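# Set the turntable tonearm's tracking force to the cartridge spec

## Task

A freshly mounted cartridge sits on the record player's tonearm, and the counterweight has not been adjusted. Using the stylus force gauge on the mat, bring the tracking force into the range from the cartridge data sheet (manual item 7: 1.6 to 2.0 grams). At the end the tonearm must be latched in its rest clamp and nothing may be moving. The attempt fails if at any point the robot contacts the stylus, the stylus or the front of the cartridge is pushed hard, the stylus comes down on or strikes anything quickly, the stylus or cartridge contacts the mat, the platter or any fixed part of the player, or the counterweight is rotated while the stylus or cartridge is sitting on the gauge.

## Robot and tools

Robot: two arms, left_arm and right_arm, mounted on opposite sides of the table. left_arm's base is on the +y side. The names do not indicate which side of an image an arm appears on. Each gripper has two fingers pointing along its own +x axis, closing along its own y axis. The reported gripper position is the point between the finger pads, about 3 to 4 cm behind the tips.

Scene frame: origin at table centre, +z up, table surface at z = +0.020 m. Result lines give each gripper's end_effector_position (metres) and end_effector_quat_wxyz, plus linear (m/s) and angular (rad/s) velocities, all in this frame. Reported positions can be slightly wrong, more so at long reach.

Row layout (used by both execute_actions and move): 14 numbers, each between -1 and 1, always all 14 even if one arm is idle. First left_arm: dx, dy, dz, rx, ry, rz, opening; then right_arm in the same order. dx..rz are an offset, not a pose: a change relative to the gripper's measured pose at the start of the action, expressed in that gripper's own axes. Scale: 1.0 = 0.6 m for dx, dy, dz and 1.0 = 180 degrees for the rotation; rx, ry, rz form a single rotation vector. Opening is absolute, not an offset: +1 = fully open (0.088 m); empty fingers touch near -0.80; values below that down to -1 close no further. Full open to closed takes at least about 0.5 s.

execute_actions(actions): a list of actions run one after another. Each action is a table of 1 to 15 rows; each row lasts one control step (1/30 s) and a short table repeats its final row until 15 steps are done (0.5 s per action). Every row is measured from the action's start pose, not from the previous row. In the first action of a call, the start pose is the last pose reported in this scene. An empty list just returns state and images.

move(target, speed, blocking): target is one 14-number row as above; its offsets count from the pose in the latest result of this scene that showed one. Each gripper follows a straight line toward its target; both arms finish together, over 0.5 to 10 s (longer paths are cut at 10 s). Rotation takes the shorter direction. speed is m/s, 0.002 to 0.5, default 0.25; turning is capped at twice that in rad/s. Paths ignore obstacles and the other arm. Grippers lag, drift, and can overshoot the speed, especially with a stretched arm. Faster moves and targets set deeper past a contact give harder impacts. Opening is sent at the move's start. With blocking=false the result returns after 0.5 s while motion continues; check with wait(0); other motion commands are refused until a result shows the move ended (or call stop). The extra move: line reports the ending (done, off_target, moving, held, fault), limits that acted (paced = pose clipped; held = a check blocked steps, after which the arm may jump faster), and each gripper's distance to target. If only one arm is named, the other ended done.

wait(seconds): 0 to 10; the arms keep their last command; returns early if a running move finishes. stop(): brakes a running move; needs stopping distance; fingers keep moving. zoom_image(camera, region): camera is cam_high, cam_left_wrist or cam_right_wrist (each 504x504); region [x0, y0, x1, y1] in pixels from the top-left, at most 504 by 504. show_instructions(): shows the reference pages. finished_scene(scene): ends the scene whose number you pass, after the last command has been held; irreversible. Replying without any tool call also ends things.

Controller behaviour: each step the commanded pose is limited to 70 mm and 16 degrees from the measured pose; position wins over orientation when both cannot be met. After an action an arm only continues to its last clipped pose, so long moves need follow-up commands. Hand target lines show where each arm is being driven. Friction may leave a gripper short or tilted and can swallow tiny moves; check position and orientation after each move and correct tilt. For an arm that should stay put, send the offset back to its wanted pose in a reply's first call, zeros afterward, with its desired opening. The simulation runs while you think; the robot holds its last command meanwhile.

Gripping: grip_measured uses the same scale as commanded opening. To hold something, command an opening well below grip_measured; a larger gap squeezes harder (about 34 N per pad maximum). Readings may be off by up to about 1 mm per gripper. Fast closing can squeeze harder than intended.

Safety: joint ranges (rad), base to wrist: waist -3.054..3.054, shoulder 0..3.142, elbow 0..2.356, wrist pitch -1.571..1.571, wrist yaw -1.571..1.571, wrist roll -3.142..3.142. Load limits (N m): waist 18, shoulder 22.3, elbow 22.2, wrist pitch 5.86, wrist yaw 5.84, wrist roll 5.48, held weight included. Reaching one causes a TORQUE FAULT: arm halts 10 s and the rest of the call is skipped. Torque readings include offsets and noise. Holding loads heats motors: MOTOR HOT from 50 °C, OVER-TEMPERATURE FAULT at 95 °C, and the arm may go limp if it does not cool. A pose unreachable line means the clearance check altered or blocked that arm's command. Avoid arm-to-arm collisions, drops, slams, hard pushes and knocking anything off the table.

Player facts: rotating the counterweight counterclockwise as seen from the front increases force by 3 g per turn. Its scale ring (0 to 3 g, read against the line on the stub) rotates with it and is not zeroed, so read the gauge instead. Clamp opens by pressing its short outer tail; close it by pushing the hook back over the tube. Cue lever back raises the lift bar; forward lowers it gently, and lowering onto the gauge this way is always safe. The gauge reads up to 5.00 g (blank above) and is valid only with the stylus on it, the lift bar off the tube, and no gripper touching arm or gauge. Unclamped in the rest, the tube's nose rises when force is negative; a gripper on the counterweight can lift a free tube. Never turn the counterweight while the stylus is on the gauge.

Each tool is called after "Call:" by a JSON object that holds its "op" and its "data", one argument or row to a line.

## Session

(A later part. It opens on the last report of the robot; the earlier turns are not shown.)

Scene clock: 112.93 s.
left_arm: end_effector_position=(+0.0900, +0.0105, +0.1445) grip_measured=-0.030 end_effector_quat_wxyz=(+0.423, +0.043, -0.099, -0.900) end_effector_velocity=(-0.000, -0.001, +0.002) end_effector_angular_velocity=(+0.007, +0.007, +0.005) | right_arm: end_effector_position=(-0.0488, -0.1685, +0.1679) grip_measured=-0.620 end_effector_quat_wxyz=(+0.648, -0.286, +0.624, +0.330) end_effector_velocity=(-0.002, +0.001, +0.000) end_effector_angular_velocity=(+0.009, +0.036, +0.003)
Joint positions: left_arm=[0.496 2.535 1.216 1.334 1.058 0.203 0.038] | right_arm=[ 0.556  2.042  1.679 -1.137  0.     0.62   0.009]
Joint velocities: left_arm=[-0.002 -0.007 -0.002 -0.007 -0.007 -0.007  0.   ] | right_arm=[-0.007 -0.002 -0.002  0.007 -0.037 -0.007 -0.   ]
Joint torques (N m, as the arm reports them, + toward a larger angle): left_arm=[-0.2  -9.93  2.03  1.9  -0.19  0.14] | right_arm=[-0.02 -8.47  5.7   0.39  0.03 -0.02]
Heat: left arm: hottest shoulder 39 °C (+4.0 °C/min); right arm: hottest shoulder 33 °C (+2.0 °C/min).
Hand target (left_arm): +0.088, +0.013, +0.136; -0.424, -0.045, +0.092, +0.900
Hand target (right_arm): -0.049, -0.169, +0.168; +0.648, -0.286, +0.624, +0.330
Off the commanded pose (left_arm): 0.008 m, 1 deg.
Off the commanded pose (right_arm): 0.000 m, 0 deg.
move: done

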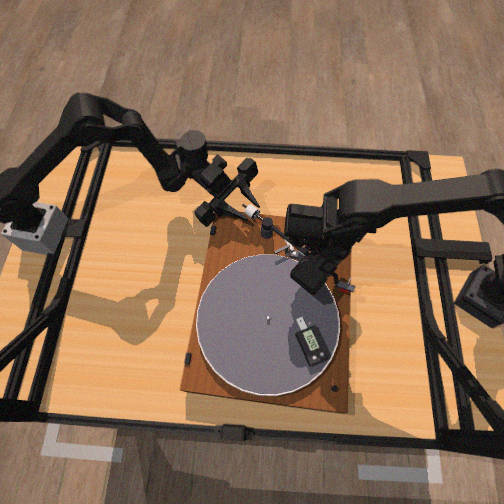

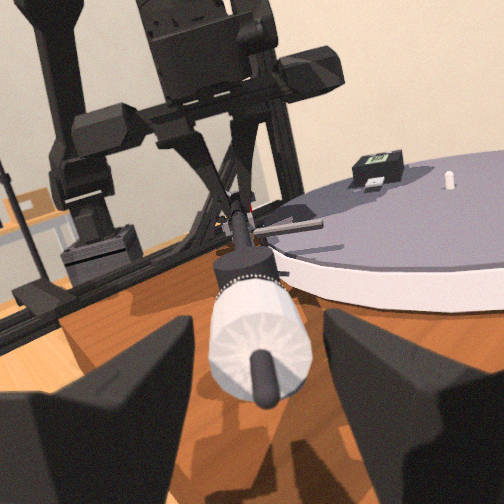

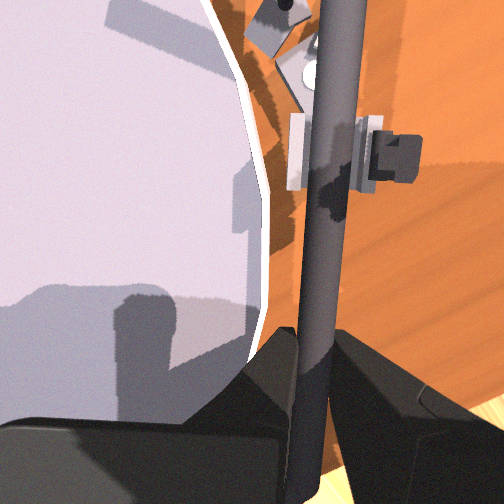

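Call:
{"op": "move", "data": {
  "target": [-0.002,0,-0.004,-0.42,0,0,-0.31, 0,0,0,0,0,0,-0.65],
  "speed": 0.5
}}

Call:
{"op": "move", "data": {
  "target": [0,0,0,0.41,0,0,-0.08, 0,0,0,0,0,0,-0.65],
  "speed": 0.5
}}

Call:
{"op": "move", "data": {
  "target": [-0.002,0,-0.004,-0.41,0,0,-0.31, 0,0,0,0,0,0,-0.65],
  "speed": 0.5
}}

Call:
{"op": "move", "data": {
  "target": [0,0,0,0.41,0,0,-0.08, 0,0,0,0,0,0,-0.65],
  "speed": 0.5
}}

Call:
{"op": "move", "data": {
  "target": [-0.002,0,-0.004,-0.41,0,0,-0.31, 0,0,0,0,0,0,-0.65],
  "speed": 0.5
}}

Call:
{"op": "move", "data": {
  "target": [0,0,0,0.41,0,0,-0.05, 0,0,0,0,0,0,-0.5],
  "speed": 0.5
}}

Scene clock: 115.87 s.
left_arm: end_effector_position=(+0.0914, +0.0112, +0.1454) grip_measured=-0.264 end_effector_quat_wxyz=(+0.361, -0.224, +0.469, -0.774) end_effector_velocity=(+0.002, +0.000, -0.005) end_effector_angular_velocity=(+0.030, +0.023, +0.010) | right_arm: end_effector_position=(-0.0491, -0.1684, +0.1680) grip_measured=-0.620 end_effector_quat_wxyz=(+0.648, -0.285, +0.624, +0.330) end_effector_velocity=(-0.000, -0.002, +0.000) end_effector_angular_velocity=(-0.007, +0.007, +0.005)
Joint positions: left_arm=[ 0.5    2.533  1.215  1.334  1.064 -1.107  0.026] | right_arm=[ 0.556  2.042  1.679 -1.136 -0.001  0.62   0.009]
Joint velocities: left_arm=[ 0.002  0.007 -0.002 -0.007 -0.007 -0.022  0.   ] | right_arm=[-0.002 -0.002 -0.002 -0.007 -0.007 -0.007 -0.   ]
Joint torques (N m, as the arm reports them, + toward a larger angle): left_arm=[ -0.03 -10.27   3.21   2.13  -0.1   -0.17] | right_arm=[-0.06 -8.47  5.7   0.34  0.03 -0.02]
Heat: left arm: hottest shoulder 39 °C (+4.0 °C/min); right arm: hottest shoulder 33 °C (+2.0 °C/min).
Hand target (left_arm): +0.091, +0.011, +0.142; -0.360, +0.226, -0.473, +0.772
Hand target (right_arm): -0.049, -0.169, +0.168; +0.648, -0.286, +0.624, +0.330
Off the commanded pose (left_arm): 0.003 m, 1 deg.
Off the commanded pose (right_arm): 0.000 m, 0 deg.
move: done

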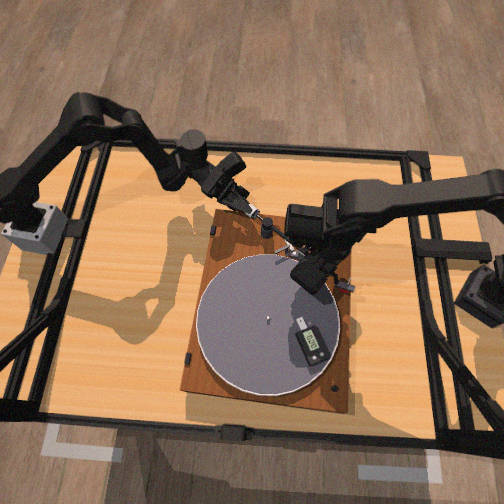

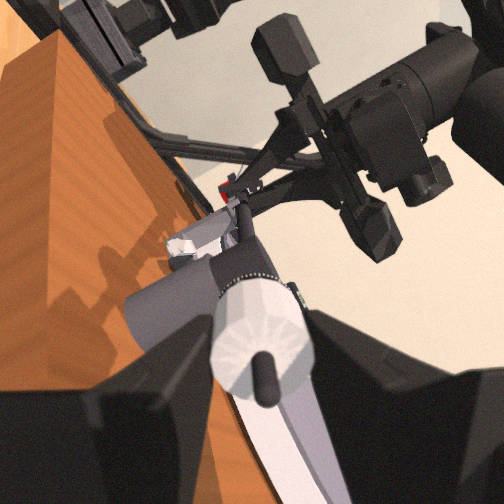

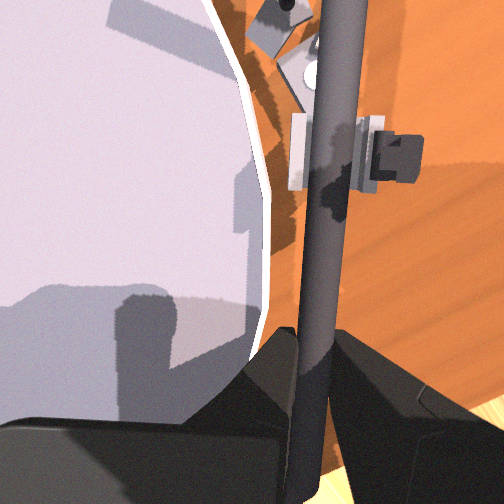

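Scene clock: 117.73 s.
left_arm: end_effector_position=(+0.0914, +0.0111, +0.1458) grip_measured=-0.080 end_effector_quat_wxyz=(+0.423, +0.036, -0.088, -0.901) end_effector_velocity=(+0.001, -0.000, +0.001) end_effector_angular_velocity=(+0.016, +0.010, -0.005) | right_arm: end_effector_position=(-0.0491, -0.1684, +0.1680) grip_measured=-0.620 end_effector_quat_wxyz=(+0.648, -0.285, +0.624, +0.330) end_effector_velocity=(-0.002, -0.003, +0.001) end_effector_angular_velocity=(-0.006, +0.022, +0.006)
Joint positions: left_arm=[0.5   2.533 1.216 1.337 1.063 0.174 0.035] | right_arm=[ 0.556  2.042  1.679 -1.136 -0.001  0.62   0.009]
Joint velocities: left_arm=[ 0.002 -0.007  0.002 -0.022  0.007 -0.007  0.   ] | right_arm=[-0.002 -0.007 -0.007 -0.007 -0.022 -0.007 -0.   ]
Joint torques (N m, as the arm reports them, + toward a larger angle): left_arm=[  0.03 -11.41   2.98   1.53   0.     0.15] | right_arm=[-0.02 -8.47  5.7   0.4   0.03 -0.02]
Heat: left arm: hottest shoulder 39 °C (+4.0 °C/min); right arm: hottest shoulder 33 °C (+2.0 °C/min).
Hand target (left_arm): +0.091, +0.011, +0.145; -0.423, -0.038, +0.090, +0.901
Hand target (right_arm): -0.049, -0.168, +0.168; +0.648, -0.285, +0.624, +0.330
Off the commanded pose (left_arm): 0.000 m, 0 deg.
Off the commanded pose (right_arm): 0.000 m, 0 deg.
move: done

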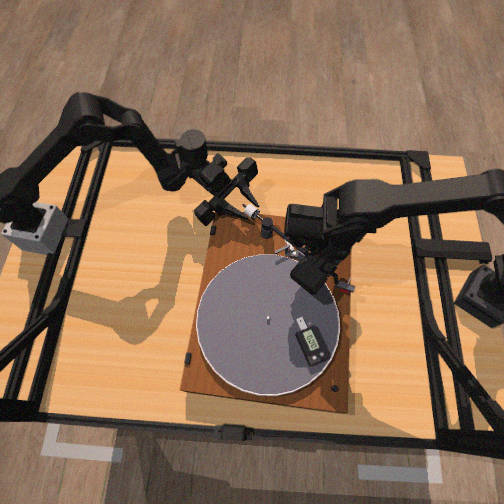

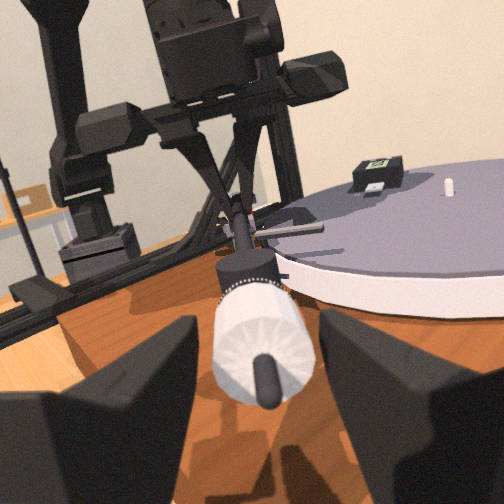

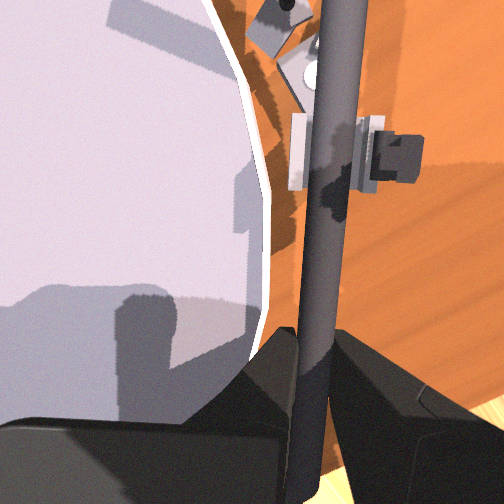

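Scene clock: 119.60 s.
left_arm: end_effector_position=(+0.0928, +0.0114, +0.1462) grip_measured=-0.262 end_effector_quat_wxyz=(+0.361, -0.224, +0.467, -0.775) end_effector_velocity=(-0.001, -0.000, +0.002) end_effector_angular_velocity=(+0.017, +0.026, +0.005) | right_arm: end_effector_position=(-0.0491, -0.1684, +0.1680) grip_measured=-0.620 end_effector_quat_wxyz=(+0.648, -0.285, +0.624, +0.330) end_effector_velocity=(+0.002, -0.002, +0.000) end_effector_angular_velocity=(-0.007, +0.008, -0.014)
Joint positions: left_arm=[ 0.503  2.532  1.216  1.336  1.066 -1.106  0.026] | right_arm=[ 0.556  2.042  1.679 -1.136 -0.001  0.62   0.009]
Joint velocities: left_arm=[-0.002 -0.002 -0.002  0.007 -0.007 -0.037 -0.   ] | right_arm=[-0.007 -0.002 -0.002 -0.007 -0.007  0.007 -0.   ]
Joint torques (N m, as the arm reports them, + toward a larger angle): left_arm=[  0.01 -10.43   3.18   2.21   0.03  -0.15] | right_arm=[-0.03 -8.47  5.71  0.39  0.02 -0.03]
Heat: left arm: hottest shoulder 40 °C (+5.0 °C/min); right arm: hottest shoulder 33 °C (+1.0 °C/min).
Hand target (left_arm): +0.092, +0.012, +0.144; -0.360, +0.225, -0.470, +0.774
Hand target (right_arm): -0.049, -0.168, +0.168; +0.648, -0.285, +0.624, +0.330
Off the commanded pose (left_arm): 0.003 m, 0 deg.
Off the commanded pose (right_arm): 0.000 m, 0 deg.
move: done

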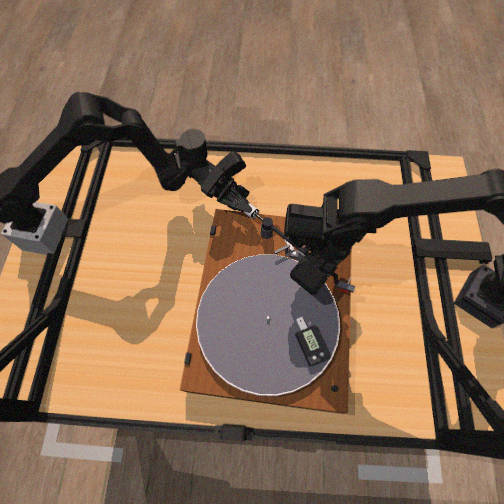

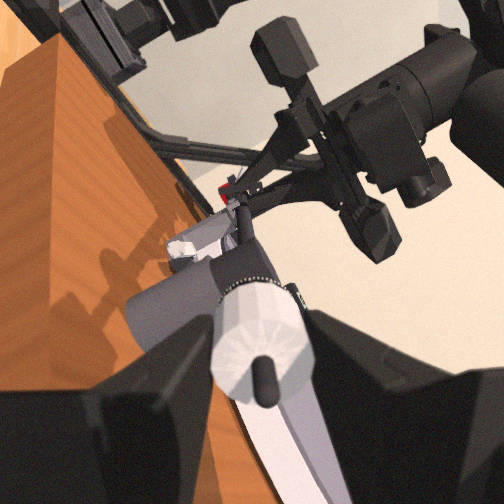

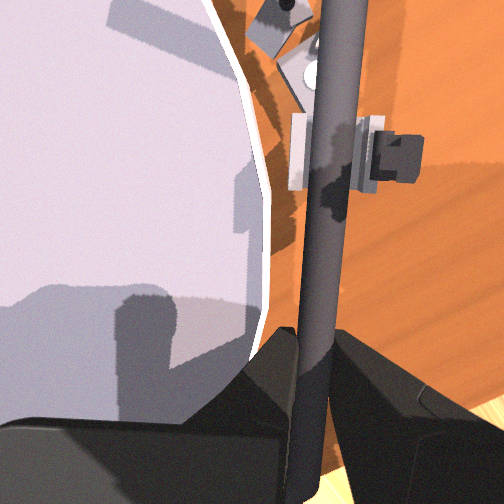

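Scene clock: 121.47 s.
left_arm: end_effector_position=(+0.0928, +0.0114, +0.1465) grip_measured=-0.080 end_effector_quat_wxyz=(+0.423, +0.036, -0.090, -0.901) end_effector_velocity=(-0.002, +0.001, -0.003) end_effector_angular_velocity=(-0.003, -0.013, -0.010) | right_arm: end_effector_position=(-0.0491, -0.1684, +0.1681) grip_measured=-0.620 end_effector_quat_wxyz=(+0.648, -0.285, +0.624, +0.330) end_effector_velocity=(-0.002, +0.001, +0.000) end_effector_angular_velocity=(+0.008, +0.021, +0.006)
Joint positions: left_arm=[0.503 2.532 1.216 1.34  1.066 0.175 0.035] | right_arm=[ 0.556  2.042  1.679 -1.136 -0.001  0.62   0.009]
Joint velocities: left_arm=[-0.002  0.002 -0.002 -0.007  0.007  0.022  0.   ] | right_arm=[-0.002 -0.002 -0.002  0.007 -0.022 -0.007 -0.   ]
Joint torques (N m, as the arm reports them, + toward a larger angle): left_arm=[  0.04 -11.4    2.97   1.49   0.     0.12] | right_arm=[-0.02 -8.47  5.7   0.4   0.03 -0.02]
Heat: left arm: hottest shoulder 40 °C (+5.0 °C/min); right arm: hottest shoulder 33 °C (+1.0 °C/min).
Hand target (left_arm): +0.093, +0.011, +0.146; -0.423, -0.038, +0.092, +0.901
Hand target (right_arm): -0.049, -0.168, +0.168; +0.648, -0.285, +0.624, +0.330
Off the commanded pose (left_arm): 0.000 m, 0 deg.
Off the commanded pose (right_arm): 0.000 m, 0 deg.
move: done

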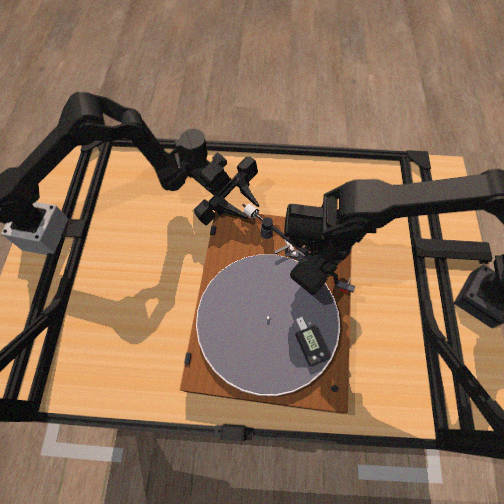

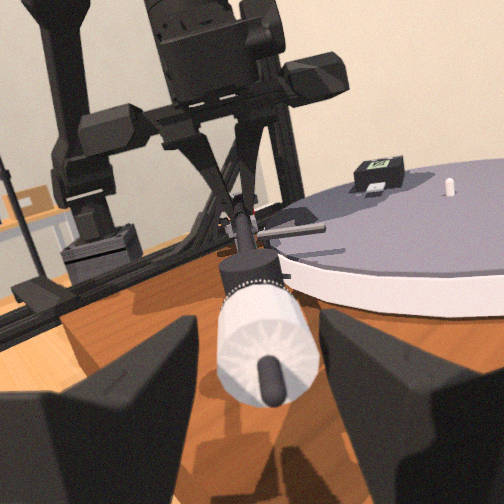

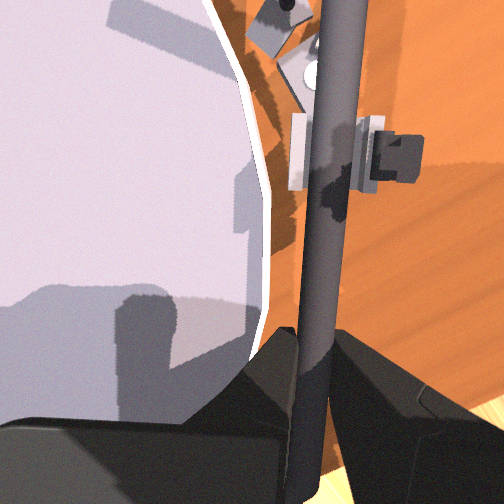

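Scene clock: 123.33 s.
left_arm: end_effector_position=(+0.0938, +0.0120, +0.1463) grip_measured=-0.266 end_effector_quat_wxyz=(+0.361, -0.223, +0.466, -0.776) end_effector_velocity=(-0.001, -0.000, +0.001) end_effector_angular_velocity=(-0.002, +0.011, +0.005) | right_arm: end_effector_position=(-0.0491, -0.1684, +0.1681) grip_measured=-0.620 end_effector_quat_wxyz=(+0.648, -0.285, +0.624, +0.330) end_effector_velocity=(+0.002, -0.000, +0.001) end_effector_angular_velocity=(+0.007, -0.008, +0.004)
Joint positions: left_arm=[ 0.506  2.532  1.216  1.338  1.07  -1.104  0.026] | right_arm=[ 0.556  2.042  1.679 -1.136 -0.     0.62   0.009]
Joint velocities: left_arm=[-0.002  0.002 -0.002  0.022 -0.007 -0.022  0.   ] | right_arm=[-0.002 -0.007 -0.007  0.007  0.007 -0.007  0.   ]
Joint torques (N m, as the arm reports them, + toward a larger angle): left_arm=[  0.03 -10.61   3.21   2.2   -0.06  -0.17] | right_arm=[-0.04 -8.47  5.7   0.39  0.02 -0.02]
Heat: left arm: hottest shoulder 40 °C (+4.0 °C/min); right arm: hottest shoulder 33 °C (+1.0 °C/min).
Hand target (left_arm): +0.094, +0.012, +0.144; -0.361, +0.225, -0.469, +0.774
Hand target (right_arm): -0.049, -0.168, +0.168; +0.648, -0.285, +0.624, +0.330
Off the commanded pose (left_arm): 0.002 m, 0 deg.
Off the commanded pose (right_arm): 0.000 m, 0 deg.
move: done

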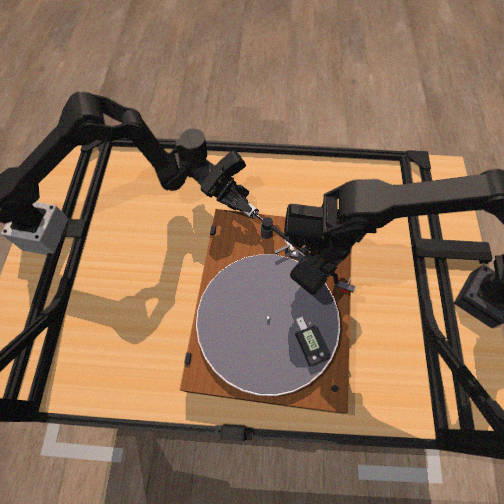

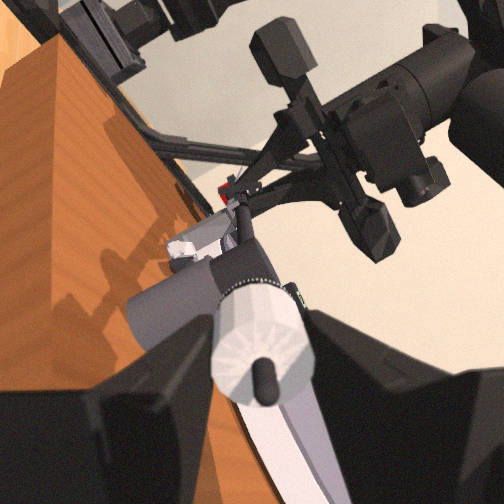

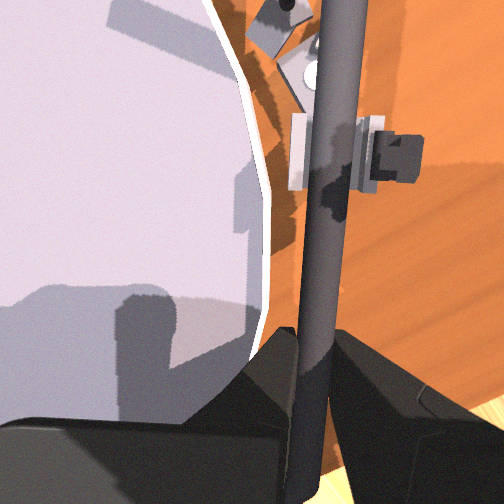

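Scene clock: 125.20 s.
left_arm: end_effector_position=(+0.0938, +0.0120, +0.1466) grip_measured=-0.050 end_effector_quat_wxyz=(+0.423, +0.037, -0.092, -0.901) end_effector_velocity=(-0.001, -0.000, -0.005) end_effector_angular_velocity=(+0.020, +0.004, +0.005) | right_arm: end_effector_position=(-0.0491, -0.1684, +0.1681) grip_measured=-0.500 end_effector_quat_wxyz=(+0.648, -0.285, +0.624, +0.330) end_effector_velocity=(-0.000, -0.000, -0.001) end_effector_angular_velocity=(+0.003, +0.007, +0.005)
Joint positions: left_arm=[0.506 2.533 1.216 1.342 1.07  0.177 0.037] | right_arm=[ 0.556  2.042  1.679 -1.136 -0.     0.62   0.015]
Joint velocities: left_arm=[-0.002  0.002 -0.002 -0.022 -0.007  0.007  0.   ] | right_arm=[-0.002 -0.002 -0.007  0.007 -0.007 -0.007 -0.   ]
Joint torques (N m, as the arm reports them, + toward a larger angle): left_arm=[ -0.01 -11.43   2.97   1.52   0.     0.12] | right_arm=[-0.02 -8.48  5.7   0.4   0.03 -0.02]
Heat: left arm: hottest shoulder 40 °C (+4.1 °C/min); right arm: hottest shoulder 33 °C (+1.0 °C/min).
Hand target (left_arm): +0.094, +0.012, +0.146; -0.423, -0.038, +0.093, +0.901
Hand target (right_arm): -0.049, -0.168, +0.168; +0.648, -0.285, +0.624, +0.330
Off the commanded pose (left_arm): 0.000 m, 0 deg.
Off the commanded pose (right_arm): 0.000 m, 0 deg.
move: done

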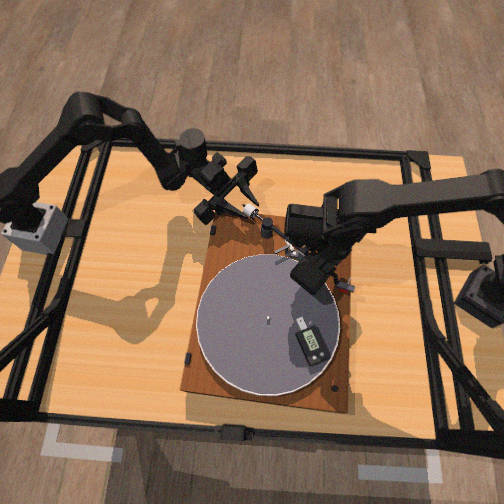

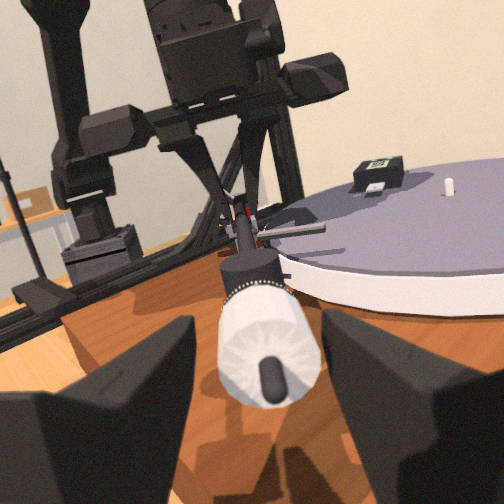

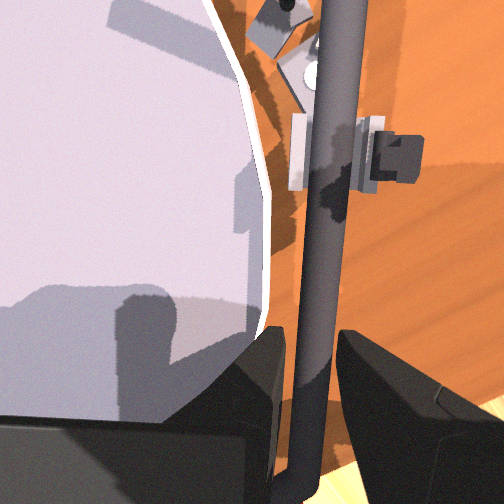

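Call:
{"op": "move", "data": {
  "target": [0,-0.011,-0.015,0,0.004,0,-0.03, 0,0,0,0,0,0,-0.65],
  "speed": 0.05
}}

Call:
{"op": "move", "data": {
  "target": [-0.001,0,-0.004,-0.28,0,0,-0.31, 0,0,0,0,0,0,-0.65],
  "speed": 0.5
}}

Call:
{"op": "move", "data": {
  "target": [0,0,0,0,0,0,-0.1, 0,0,0,0,0,0,-0.5]
}}

Call:
{"op": "wait", "data": {
  "seconds": 2
}}

Scene clock: 126.97 s.
left_arm: end_effector_position=(+0.0919, +0.0127, +0.1450) grip_measured=-0.030 end_effector_quat_wxyz=(+0.422, +0.041, -0.097, -0.900) end_effector_velocity=(-0.001, +0.000, -0.002) end_effector_angular_velocity=(+0.016, +0.010, +0.005) | right_arm: end_effector_position=(-0.0491, -0.1684, +0.1681) grip_measured=-0.620 end_effector_quat_wxyz=(+0.648, -0.285, +0.624, +0.330) end_effector_velocity=(-0.000, -0.002, +0.002) end_effector_angular_velocity=(-0.002, +0.008, -0.009)
Joint positions: left_arm=[0.502 2.533 1.21  1.342 1.067 0.194 0.038] | right_arm=[ 0.556  2.042  1.679 -1.136 -0.     0.62   0.009]
Joint velocities: left_arm=[-0.002 -0.002 -0.007 -0.007 -0.007 -0.007  0.   ] | right_arm=[-0.002 -0.007 -0.002 -0.007 -0.007  0.007 -0.   ]
Joint torques (N m, as the arm reports them, + toward a larger angle): left_arm=[-0.2  -9.77  1.9   1.89 -0.21  0.14] | right_arm=[-0.01 -8.47  5.71  0.39  0.02 -0.03]
Heat: left arm: hottest shoulder 40 °C (+4.0 °C/min); right arm: hottest shoulder 33 °C (+1.0 °C/min).
Hand target (left_arm): +0.090, +0.015, +0.137; -0.423, -0.042, +0.089, +0.901
Hand target (right_arm): -0.049, -0.168, +0.168; +0.648, -0.285, +0.624, +0.330
Off the commanded pose (left_arm): 0.009 m, 1 deg.
Off the commanded pose (right_arm): 0.000 m, 0 deg.
move: off_target (left_arm)

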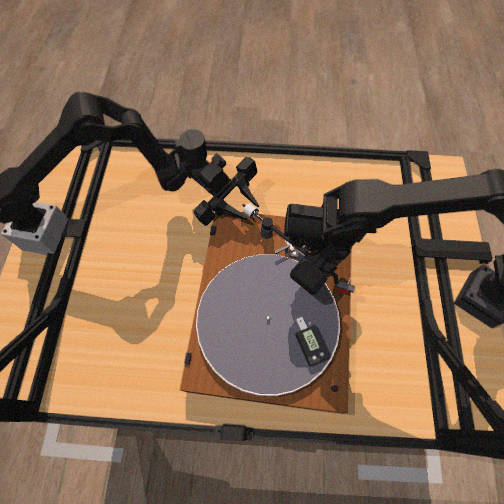

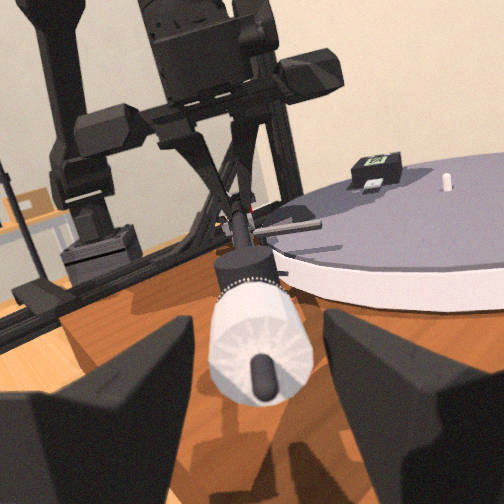

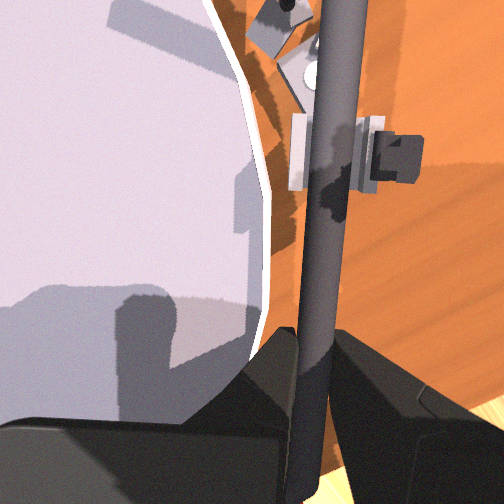

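Scene clock: 128.43 s.
left_arm: end_effector_position=(+0.0934, +0.0128, +0.1457) grip_measured=-0.266 end_effector_quat_wxyz=(+0.401, -0.142, +0.291, -0.857) end_effector_velocity=(-0.000, -0.001, +0.003) end_effector_angular_velocity=(+0.012, +0.024, +0.005) | right_arm: end_effector_position=(-0.0494, -0.1681, +0.1681) grip_measured=-0.620 end_effector_quat_wxyz=(+0.648, -0.285, +0.624, +0.331) end_effector_velocity=(-0.002, -0.002, -0.002) end_effector_angular_velocity=(-0.011, +0.022, +0.006)
Joint positions: left_arm=[ 0.505  2.531  1.21   1.341  1.067 -0.677  0.026] | right_arm=[ 0.557  2.042  1.679 -1.135 -0.002  0.62   0.009]
Joint velocities: left_arm=[-0.002 -0.002  0.002  0.007 -0.007 -0.037 -0.   ] | right_arm=[-0.002  0.002 -0.002 -0.007 -0.022 -0.007 -0.   ]
Joint torques (N m, as the arm reports them, + toward a larger angle): left_arm=[ -0.03 -10.32   3.35   2.11   0.08  -0.19] | right_arm=[-0.03 -8.47  5.7   0.32  0.07 -0.03]
Heat: left arm: hottest shoulder 40 °C (+4.0 °C/min); right arm: hottest shoulder 33 °C (+0.0 °C/min).
Hand target (left_arm): +0.093, +0.013, +0.143; -0.400, +0.143, -0.296, +0.856
Hand target (right_arm): -0.049, -0.168, +0.168; +0.648, -0.285, +0.624, +0.330
Off the commanded pose (left_arm): 0.003 m, 1 deg.
Off the commanded pose (right_arm): 0.000 m, 0 deg.
move: done

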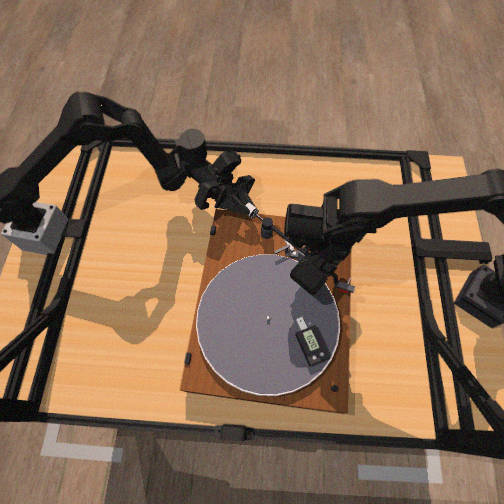

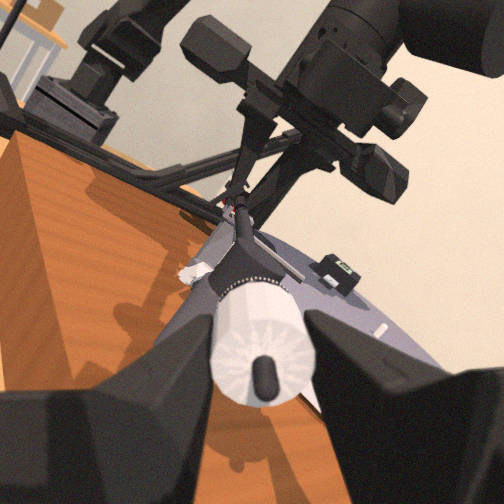

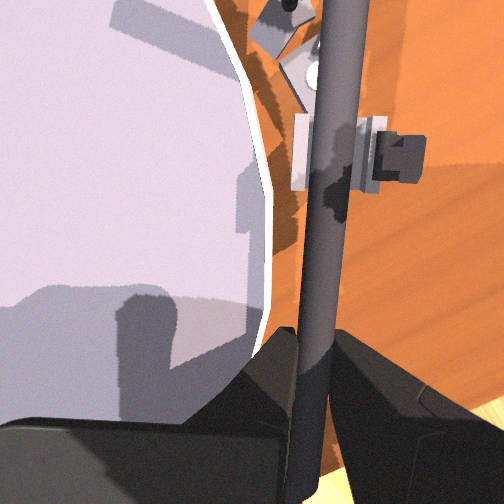

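Scene clock: 128.93 s.
left_arm: end_effector_position=(+0.0934, +0.0128, +0.1458) grip_measured=-0.101 end_effector_quat_wxyz=(+0.401, -0.142, +0.291, -0.857) end_effector_velocity=(-0.001, -0.001, -0.000) end_effector_angular_velocity=(+0.002, -0.003, +0.005) | right_arm: end_effector_position=(-0.0494, -0.1681, +0.1681) grip_measured=-0.501 end_effector_quat_wxyz=(+0.648, -0.285, +0.624, +0.331) end_effector_velocity=(-0.002, -0.003, -0.001) end_effector_angular_velocity=(-0.011, +0.021, +0.021)
Joint positions: left_arm=[ 0.505  2.531  1.21   1.341  1.067 -0.677  0.034] | right_arm=[ 0.557  2.042  1.679 -1.135 -0.002  0.62   0.014]
Joint velocities: left_arm=[-0.002 -0.002 -0.002 -0.007 -0.007  0.007  0.001] | right_arm=[-0.002 -0.002 -0.007 -0.007 -0.022 -0.022  0.   ]
Joint torques (N m, as the arm reports them, + toward a larger angle): left_arm=[  0.02 -11.44   3.01   1.71   0.01   0.04] | right_arm=[-0.02 -8.48  5.72  0.4   0.03 -0.02]
Heat: left arm: hottest shoulder 40 °C (+4.0 °C/min); right arm: hottest shoulder 33 °C (+0.0 °C/min).
Hand target (left_arm): +0.093, +0.013, +0.146; -0.401, +0.142, -0.291, +0.857
Hand target (right_arm): -0.049, -0.168, +0.168; +0.648, -0.285, +0.624, +0.331
Off the commanded pose (left_arm): 0.000 m, 0 deg.
Off the commanded pose (right_arm): 0.000 m, 0 deg.
move: done

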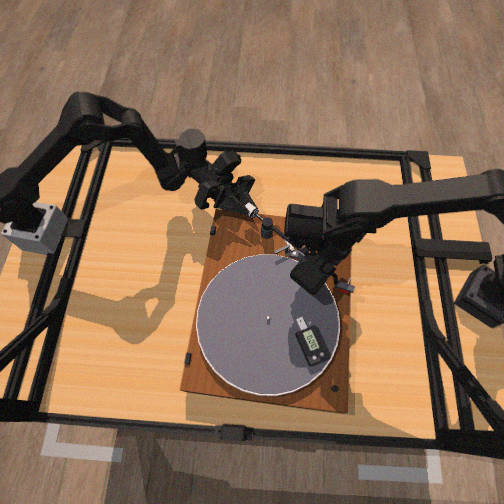

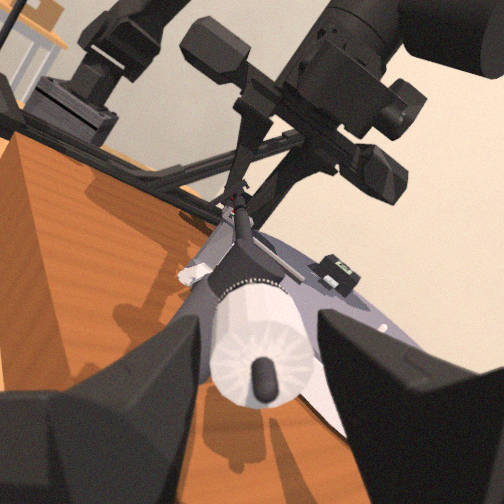

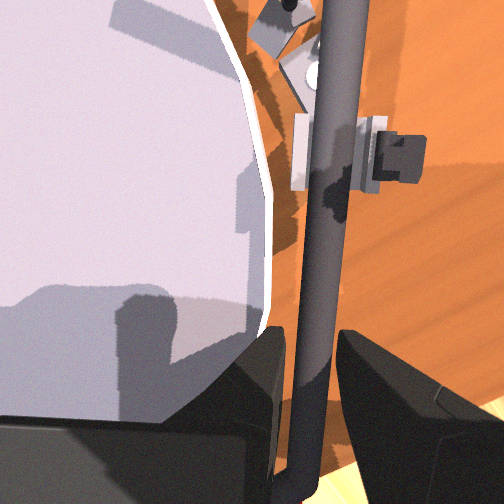

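Scene clock: 130.93 s.
left_arm: end_effector_position=(+0.0933, +0.0128, +0.1456) grip_measured=-0.100 end_effector_quat_wxyz=(+0.401, -0.142, +0.291, -0.857) end_effector_velocity=(-0.001, -0.001, -0.000) end_effector_angular_velocity=(+0.002, -0.003, +0.005) | right_arm: end_effector_position=(-0.0494, -0.1681, +0.1681) grip_measured=-0.500 end_effector_quat_wxyz=(+0.648, -0.285, +0.624, +0.331) end_effector_velocity=(-0.000, -0.002, -0.002) end_effector_angular_velocity=(-0.012, +0.008, -0.009)
Joint positions: left_arm=[ 0.505  2.532  1.21   1.341  1.067 -0.677  0.034] | right_arm=[ 0.557  2.042  1.679 -1.135 -0.002  0.62   0.015]
Joint velocities: left_arm=[-0.002 -0.002 -0.002 -0.007 -0.007  0.007  0.   ] | right_arm=[-0.002  0.002 -0.002 -0.007 -0.007  0.007 -0.   ]
Joint torques (N m, as the arm reports them, + toward a larger angle): left_arm=[  0.   -11.42   3.02   1.71   0.01   0.03] | right_arm=[-0.02 -8.48  5.69  0.4   0.03 -0.02]
Heat: left arm: hottest shoulder 40 °C (+4.0 °C/min); right arm: hottest shoulder 33 °C (+0.0 °C/min).
Hand target (left_arm): +0.093, +0.013, +0.146; -0.401, +0.142, -0.291, +0.857
Hand target (right_arm): -0.049, -0.168, +0.168; +0.648, -0.285, +0.624, +0.331
Off the commanded pose (left_arm): 0.000 m, 0 deg.
Off the commanded pose (right_arm): 0.000 m, 0 deg.
wait: 2.00 s; at rest by 0.17 s

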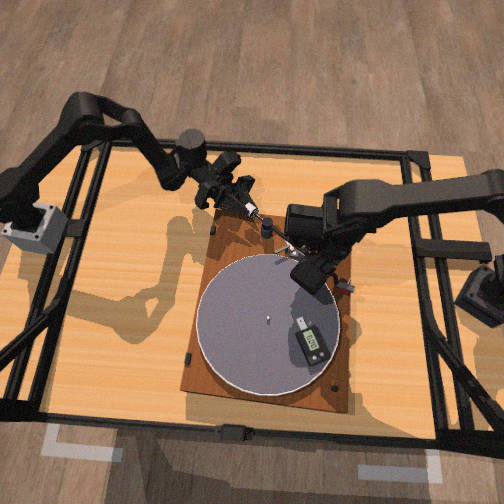

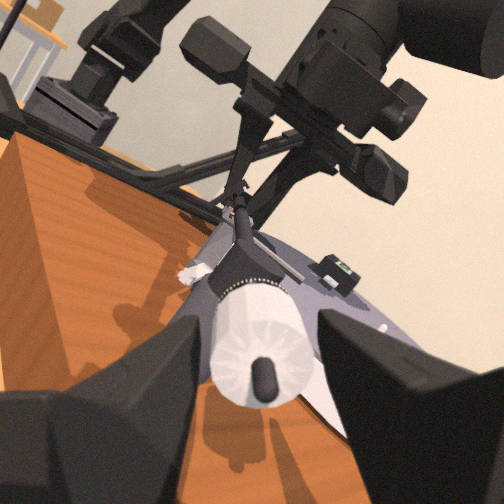

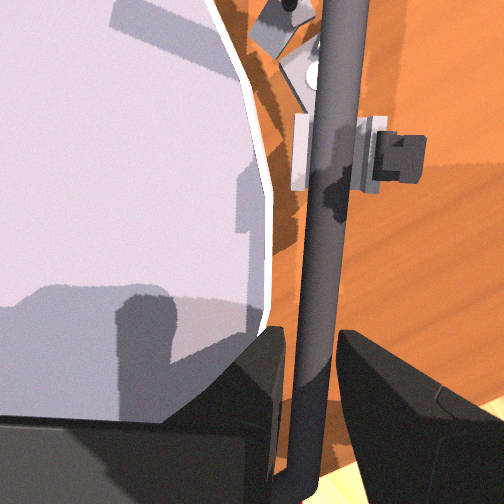

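No lift. Another 0.2 g.

Call:
{"op": "move", "data": {
  "target": [0,0,0,-0.14,0,0,-0.31, 0,0,0,0,0,0,-0.65],
  "speed": 0.4
}}

Call:
{"op": "move", "data": {
  "target": [0,0,0,0,0,0,-0.1, 0,0,0,0,0,0,-0.5]
}}

Call:
{"op": "wait", "data": {
  "seconds": 2
}}

Scene clock: 132.53 s.
left_arm: end_effector_position=(+0.0939, +0.0129, +0.1453) grip_measured=-0.270 end_effector_quat_wxyz=(+0.362, -0.225, +0.469, -0.774) end_effector_velocity=(-0.003, -0.002, +0.001) end_effector_angular_velocity=(+0.007, +0.007, -0.000) | right_arm: end_effector_position=(-0.0494, -0.1681, +0.1681) grip_measured=-0.620 end_effector_quat_wxyz=(+0.648, -0.285, +0.624, +0.331) end_effector_velocity=(+0.002, -0.002, +0.000) end_effector_angular_velocity=(-0.008, -0.007, +0.004)
Joint positions: left_arm=[ 0.506  2.531  1.21   1.338  1.067 -1.109  0.026] | right_arm=[ 0.557  2.042  1.679 -1.135 -0.002  0.62   0.009]
Joint velocities: left_arm=[-0.007 -0.002  0.002 -0.007 -0.007 -0.007 -0.   ] | right_arm=[-0.002 -0.002 -0.002 -0.007  0.007 -0.007  0.   ]
Joint torques (N m, as the arm reports them, + toward a larger angle): left_arm=[ -0.1  -11.44   2.99   1.96  -0.04  -0.18] | right_arm=[-0.01 -8.46  5.71  0.4  -0.01 -0.02]
Heat: left arm: hottest shoulder 40 °C (+4.0 °C/min); right arm: hottest shoulder 33 °C (+0.0 °C/min).
Hand target (left_arm): +0.093, +0.013, +0.146; -0.361, +0.226, -0.471, +0.773
Hand target (right_arm): -0.049, -0.168, +0.168; +0.648, -0.285, +0.624, +0.331
Off the commanded pose (left_arm): 0.001 m, 0 deg.
Off the commanded pose (right_arm): 0.000 m, 0 deg.
move: done

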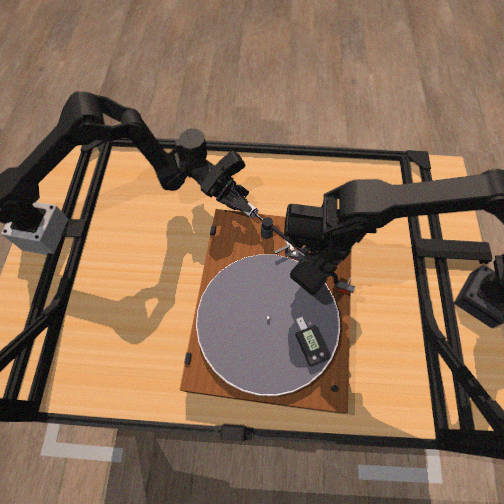

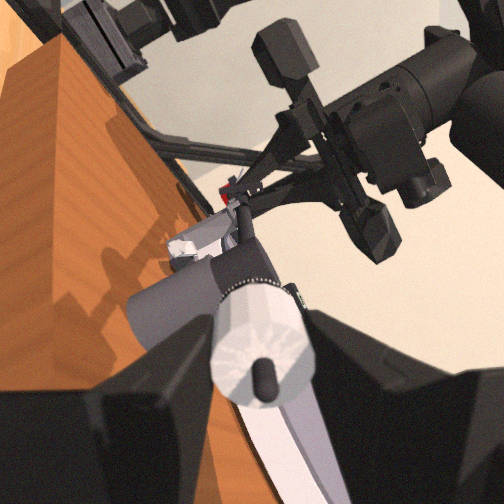

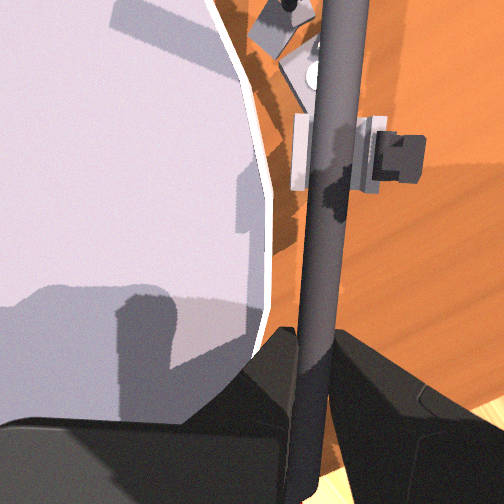

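Scene clock: 133.03 s.
left_arm: end_effector_position=(+0.0939, +0.0129, +0.1453) grip_measured=-0.101 end_effector_quat_wxyz=(+0.362, -0.225, +0.469, -0.773) end_effector_velocity=(-0.003, -0.001, -0.000) end_effector_angular_velocity=(+0.011, +0.008, -0.000) | right_arm: end_effector_position=(-0.0494, -0.1681, +0.1681) grip_measured=-0.501 end_effector_quat_wxyz=(+0.648, -0.285, +0.624, +0.331) end_effector_velocity=(-0.002, -0.000, -0.003) end_effector_angular_velocity=(-0.001, +0.020, +0.021)
Joint positions: left_arm=[ 0.506  2.531  1.21   1.338  1.067 -1.109  0.034] | right_arm=[ 0.557  2.042  1.679 -1.135 -0.002  0.62   0.014]
Joint velocities: left_arm=[-0.007 -0.002 -0.002 -0.007 -0.007 -0.007  0.   ] | right_arm=[-0.002  0.002 -0.007  0.007 -0.022 -0.022  0.   ]
Joint torques (N m, as the arm reports them, + toward a larger angle): left_arm=[  0.   -11.44   3.02   1.75   0.01   0.04] | right_arm=[-0.02 -8.47  5.71  0.4   0.03 -0.03]
Heat: left arm: hottest shoulder 40 °C (+4.1 °C/min); right arm: hottest shoulder 33 °C (+0.0 °C/min).
Hand target (left_arm): +0.094, +0.013, +0.145; -0.362, +0.225, -0.469, +0.774
Hand target (right_arm): -0.049, -0.168, +0.168; +0.648, -0.285, +0.624, +0.331
Off the commanded pose (left_arm): 0.000 m, 0 deg.
Off the commanded pose (right_arm): 0.000 m, 0 deg.
move: done

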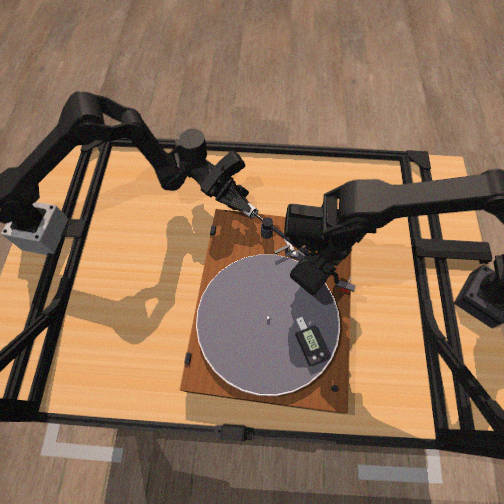

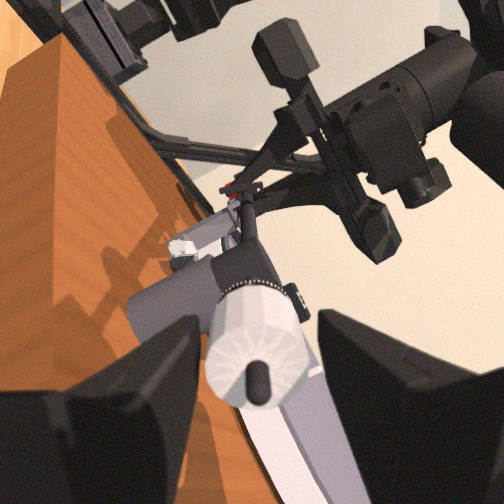

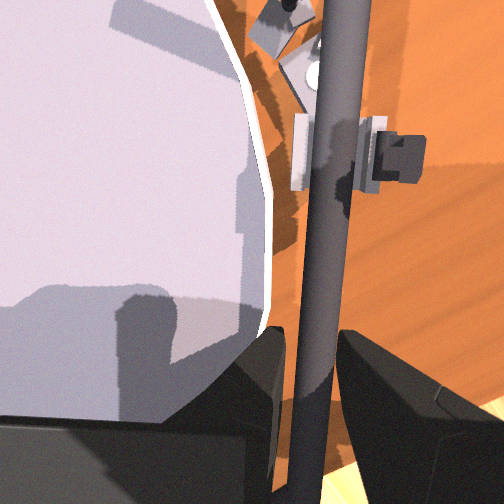

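Scene clock: 135.03 s.
left_arm: end_effector_position=(+0.0939, +0.0129, +0.1453) grip_measured=-0.100 end_effector_quat_wxyz=(+0.362, -0.225, +0.469, -0.773) end_effector_velocity=(+0.004, -0.003, +0.001) end_effector_angular_velocity=(+0.025, +0.022, +0.024) | right_arm: end_effector_position=(-0.0494, -0.1681, +0.1681) grip_measured=-0.500 end_effector_quat_wxyz=(+0.648, -0.285, +0.624, +0.331) end_effector_velocity=(+0.002, -0.005, -0.000) end_effector_angular_velocity=(-0.022, -0.007, +0.004)
Joint positions: left_arm=[ 0.506  2.531  1.21   1.338  1.067 -1.109  0.034] | right_arm=[ 0.557  2.042  1.679 -1.135 -0.002  0.62   0.015]
Joint velocities: left_arm=[ 0.002 -0.007  0.002 -0.022 -0.022 -0.022 -0.   ] | right_arm=[-0.002 -0.002 -0.002 -0.022  0.007 -0.007 -0.   ]
Joint torques (N m, as the arm reports them, + toward a larger angle): left_arm=[ -0.01 -11.45   3.01   1.74   0.     0.05] | right_arm=[-0.03 -8.47  5.71  0.4   0.03 -0.03]
Heat: left arm: hottest shoulder 40 °C (+4.1 °C/min); right arm: hottest shoulder 33 °C (+0.0 °C/min).
Hand target (left_arm): +0.094, +0.013, +0.145; -0.362, +0.225, -0.469, +0.774
Hand target (right_arm): -0.049, -0.168, +0.168; +0.648, -0.285, +0.624, +0.331
Off the commanded pose (left_arm): 0.000 m, 0 deg.
Off the commanded pose (right_arm): 0.000 m, 0 deg.
wait: 2.00 s; at rest by 0.17 s

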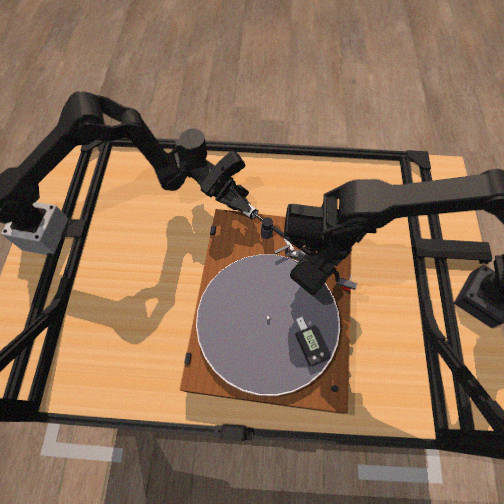

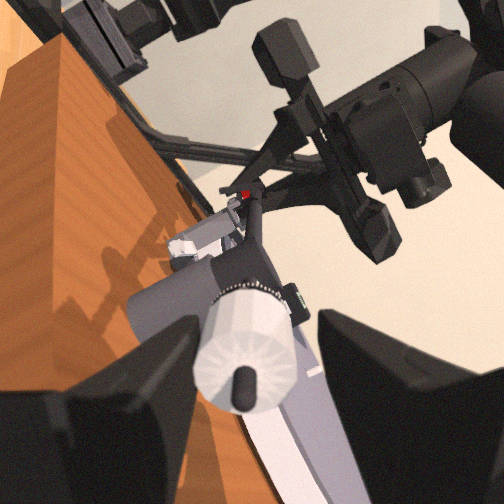

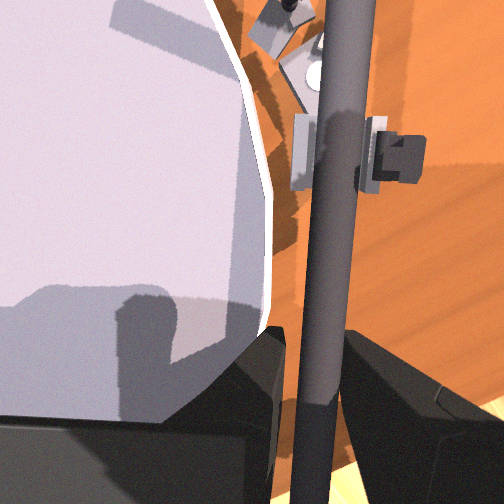

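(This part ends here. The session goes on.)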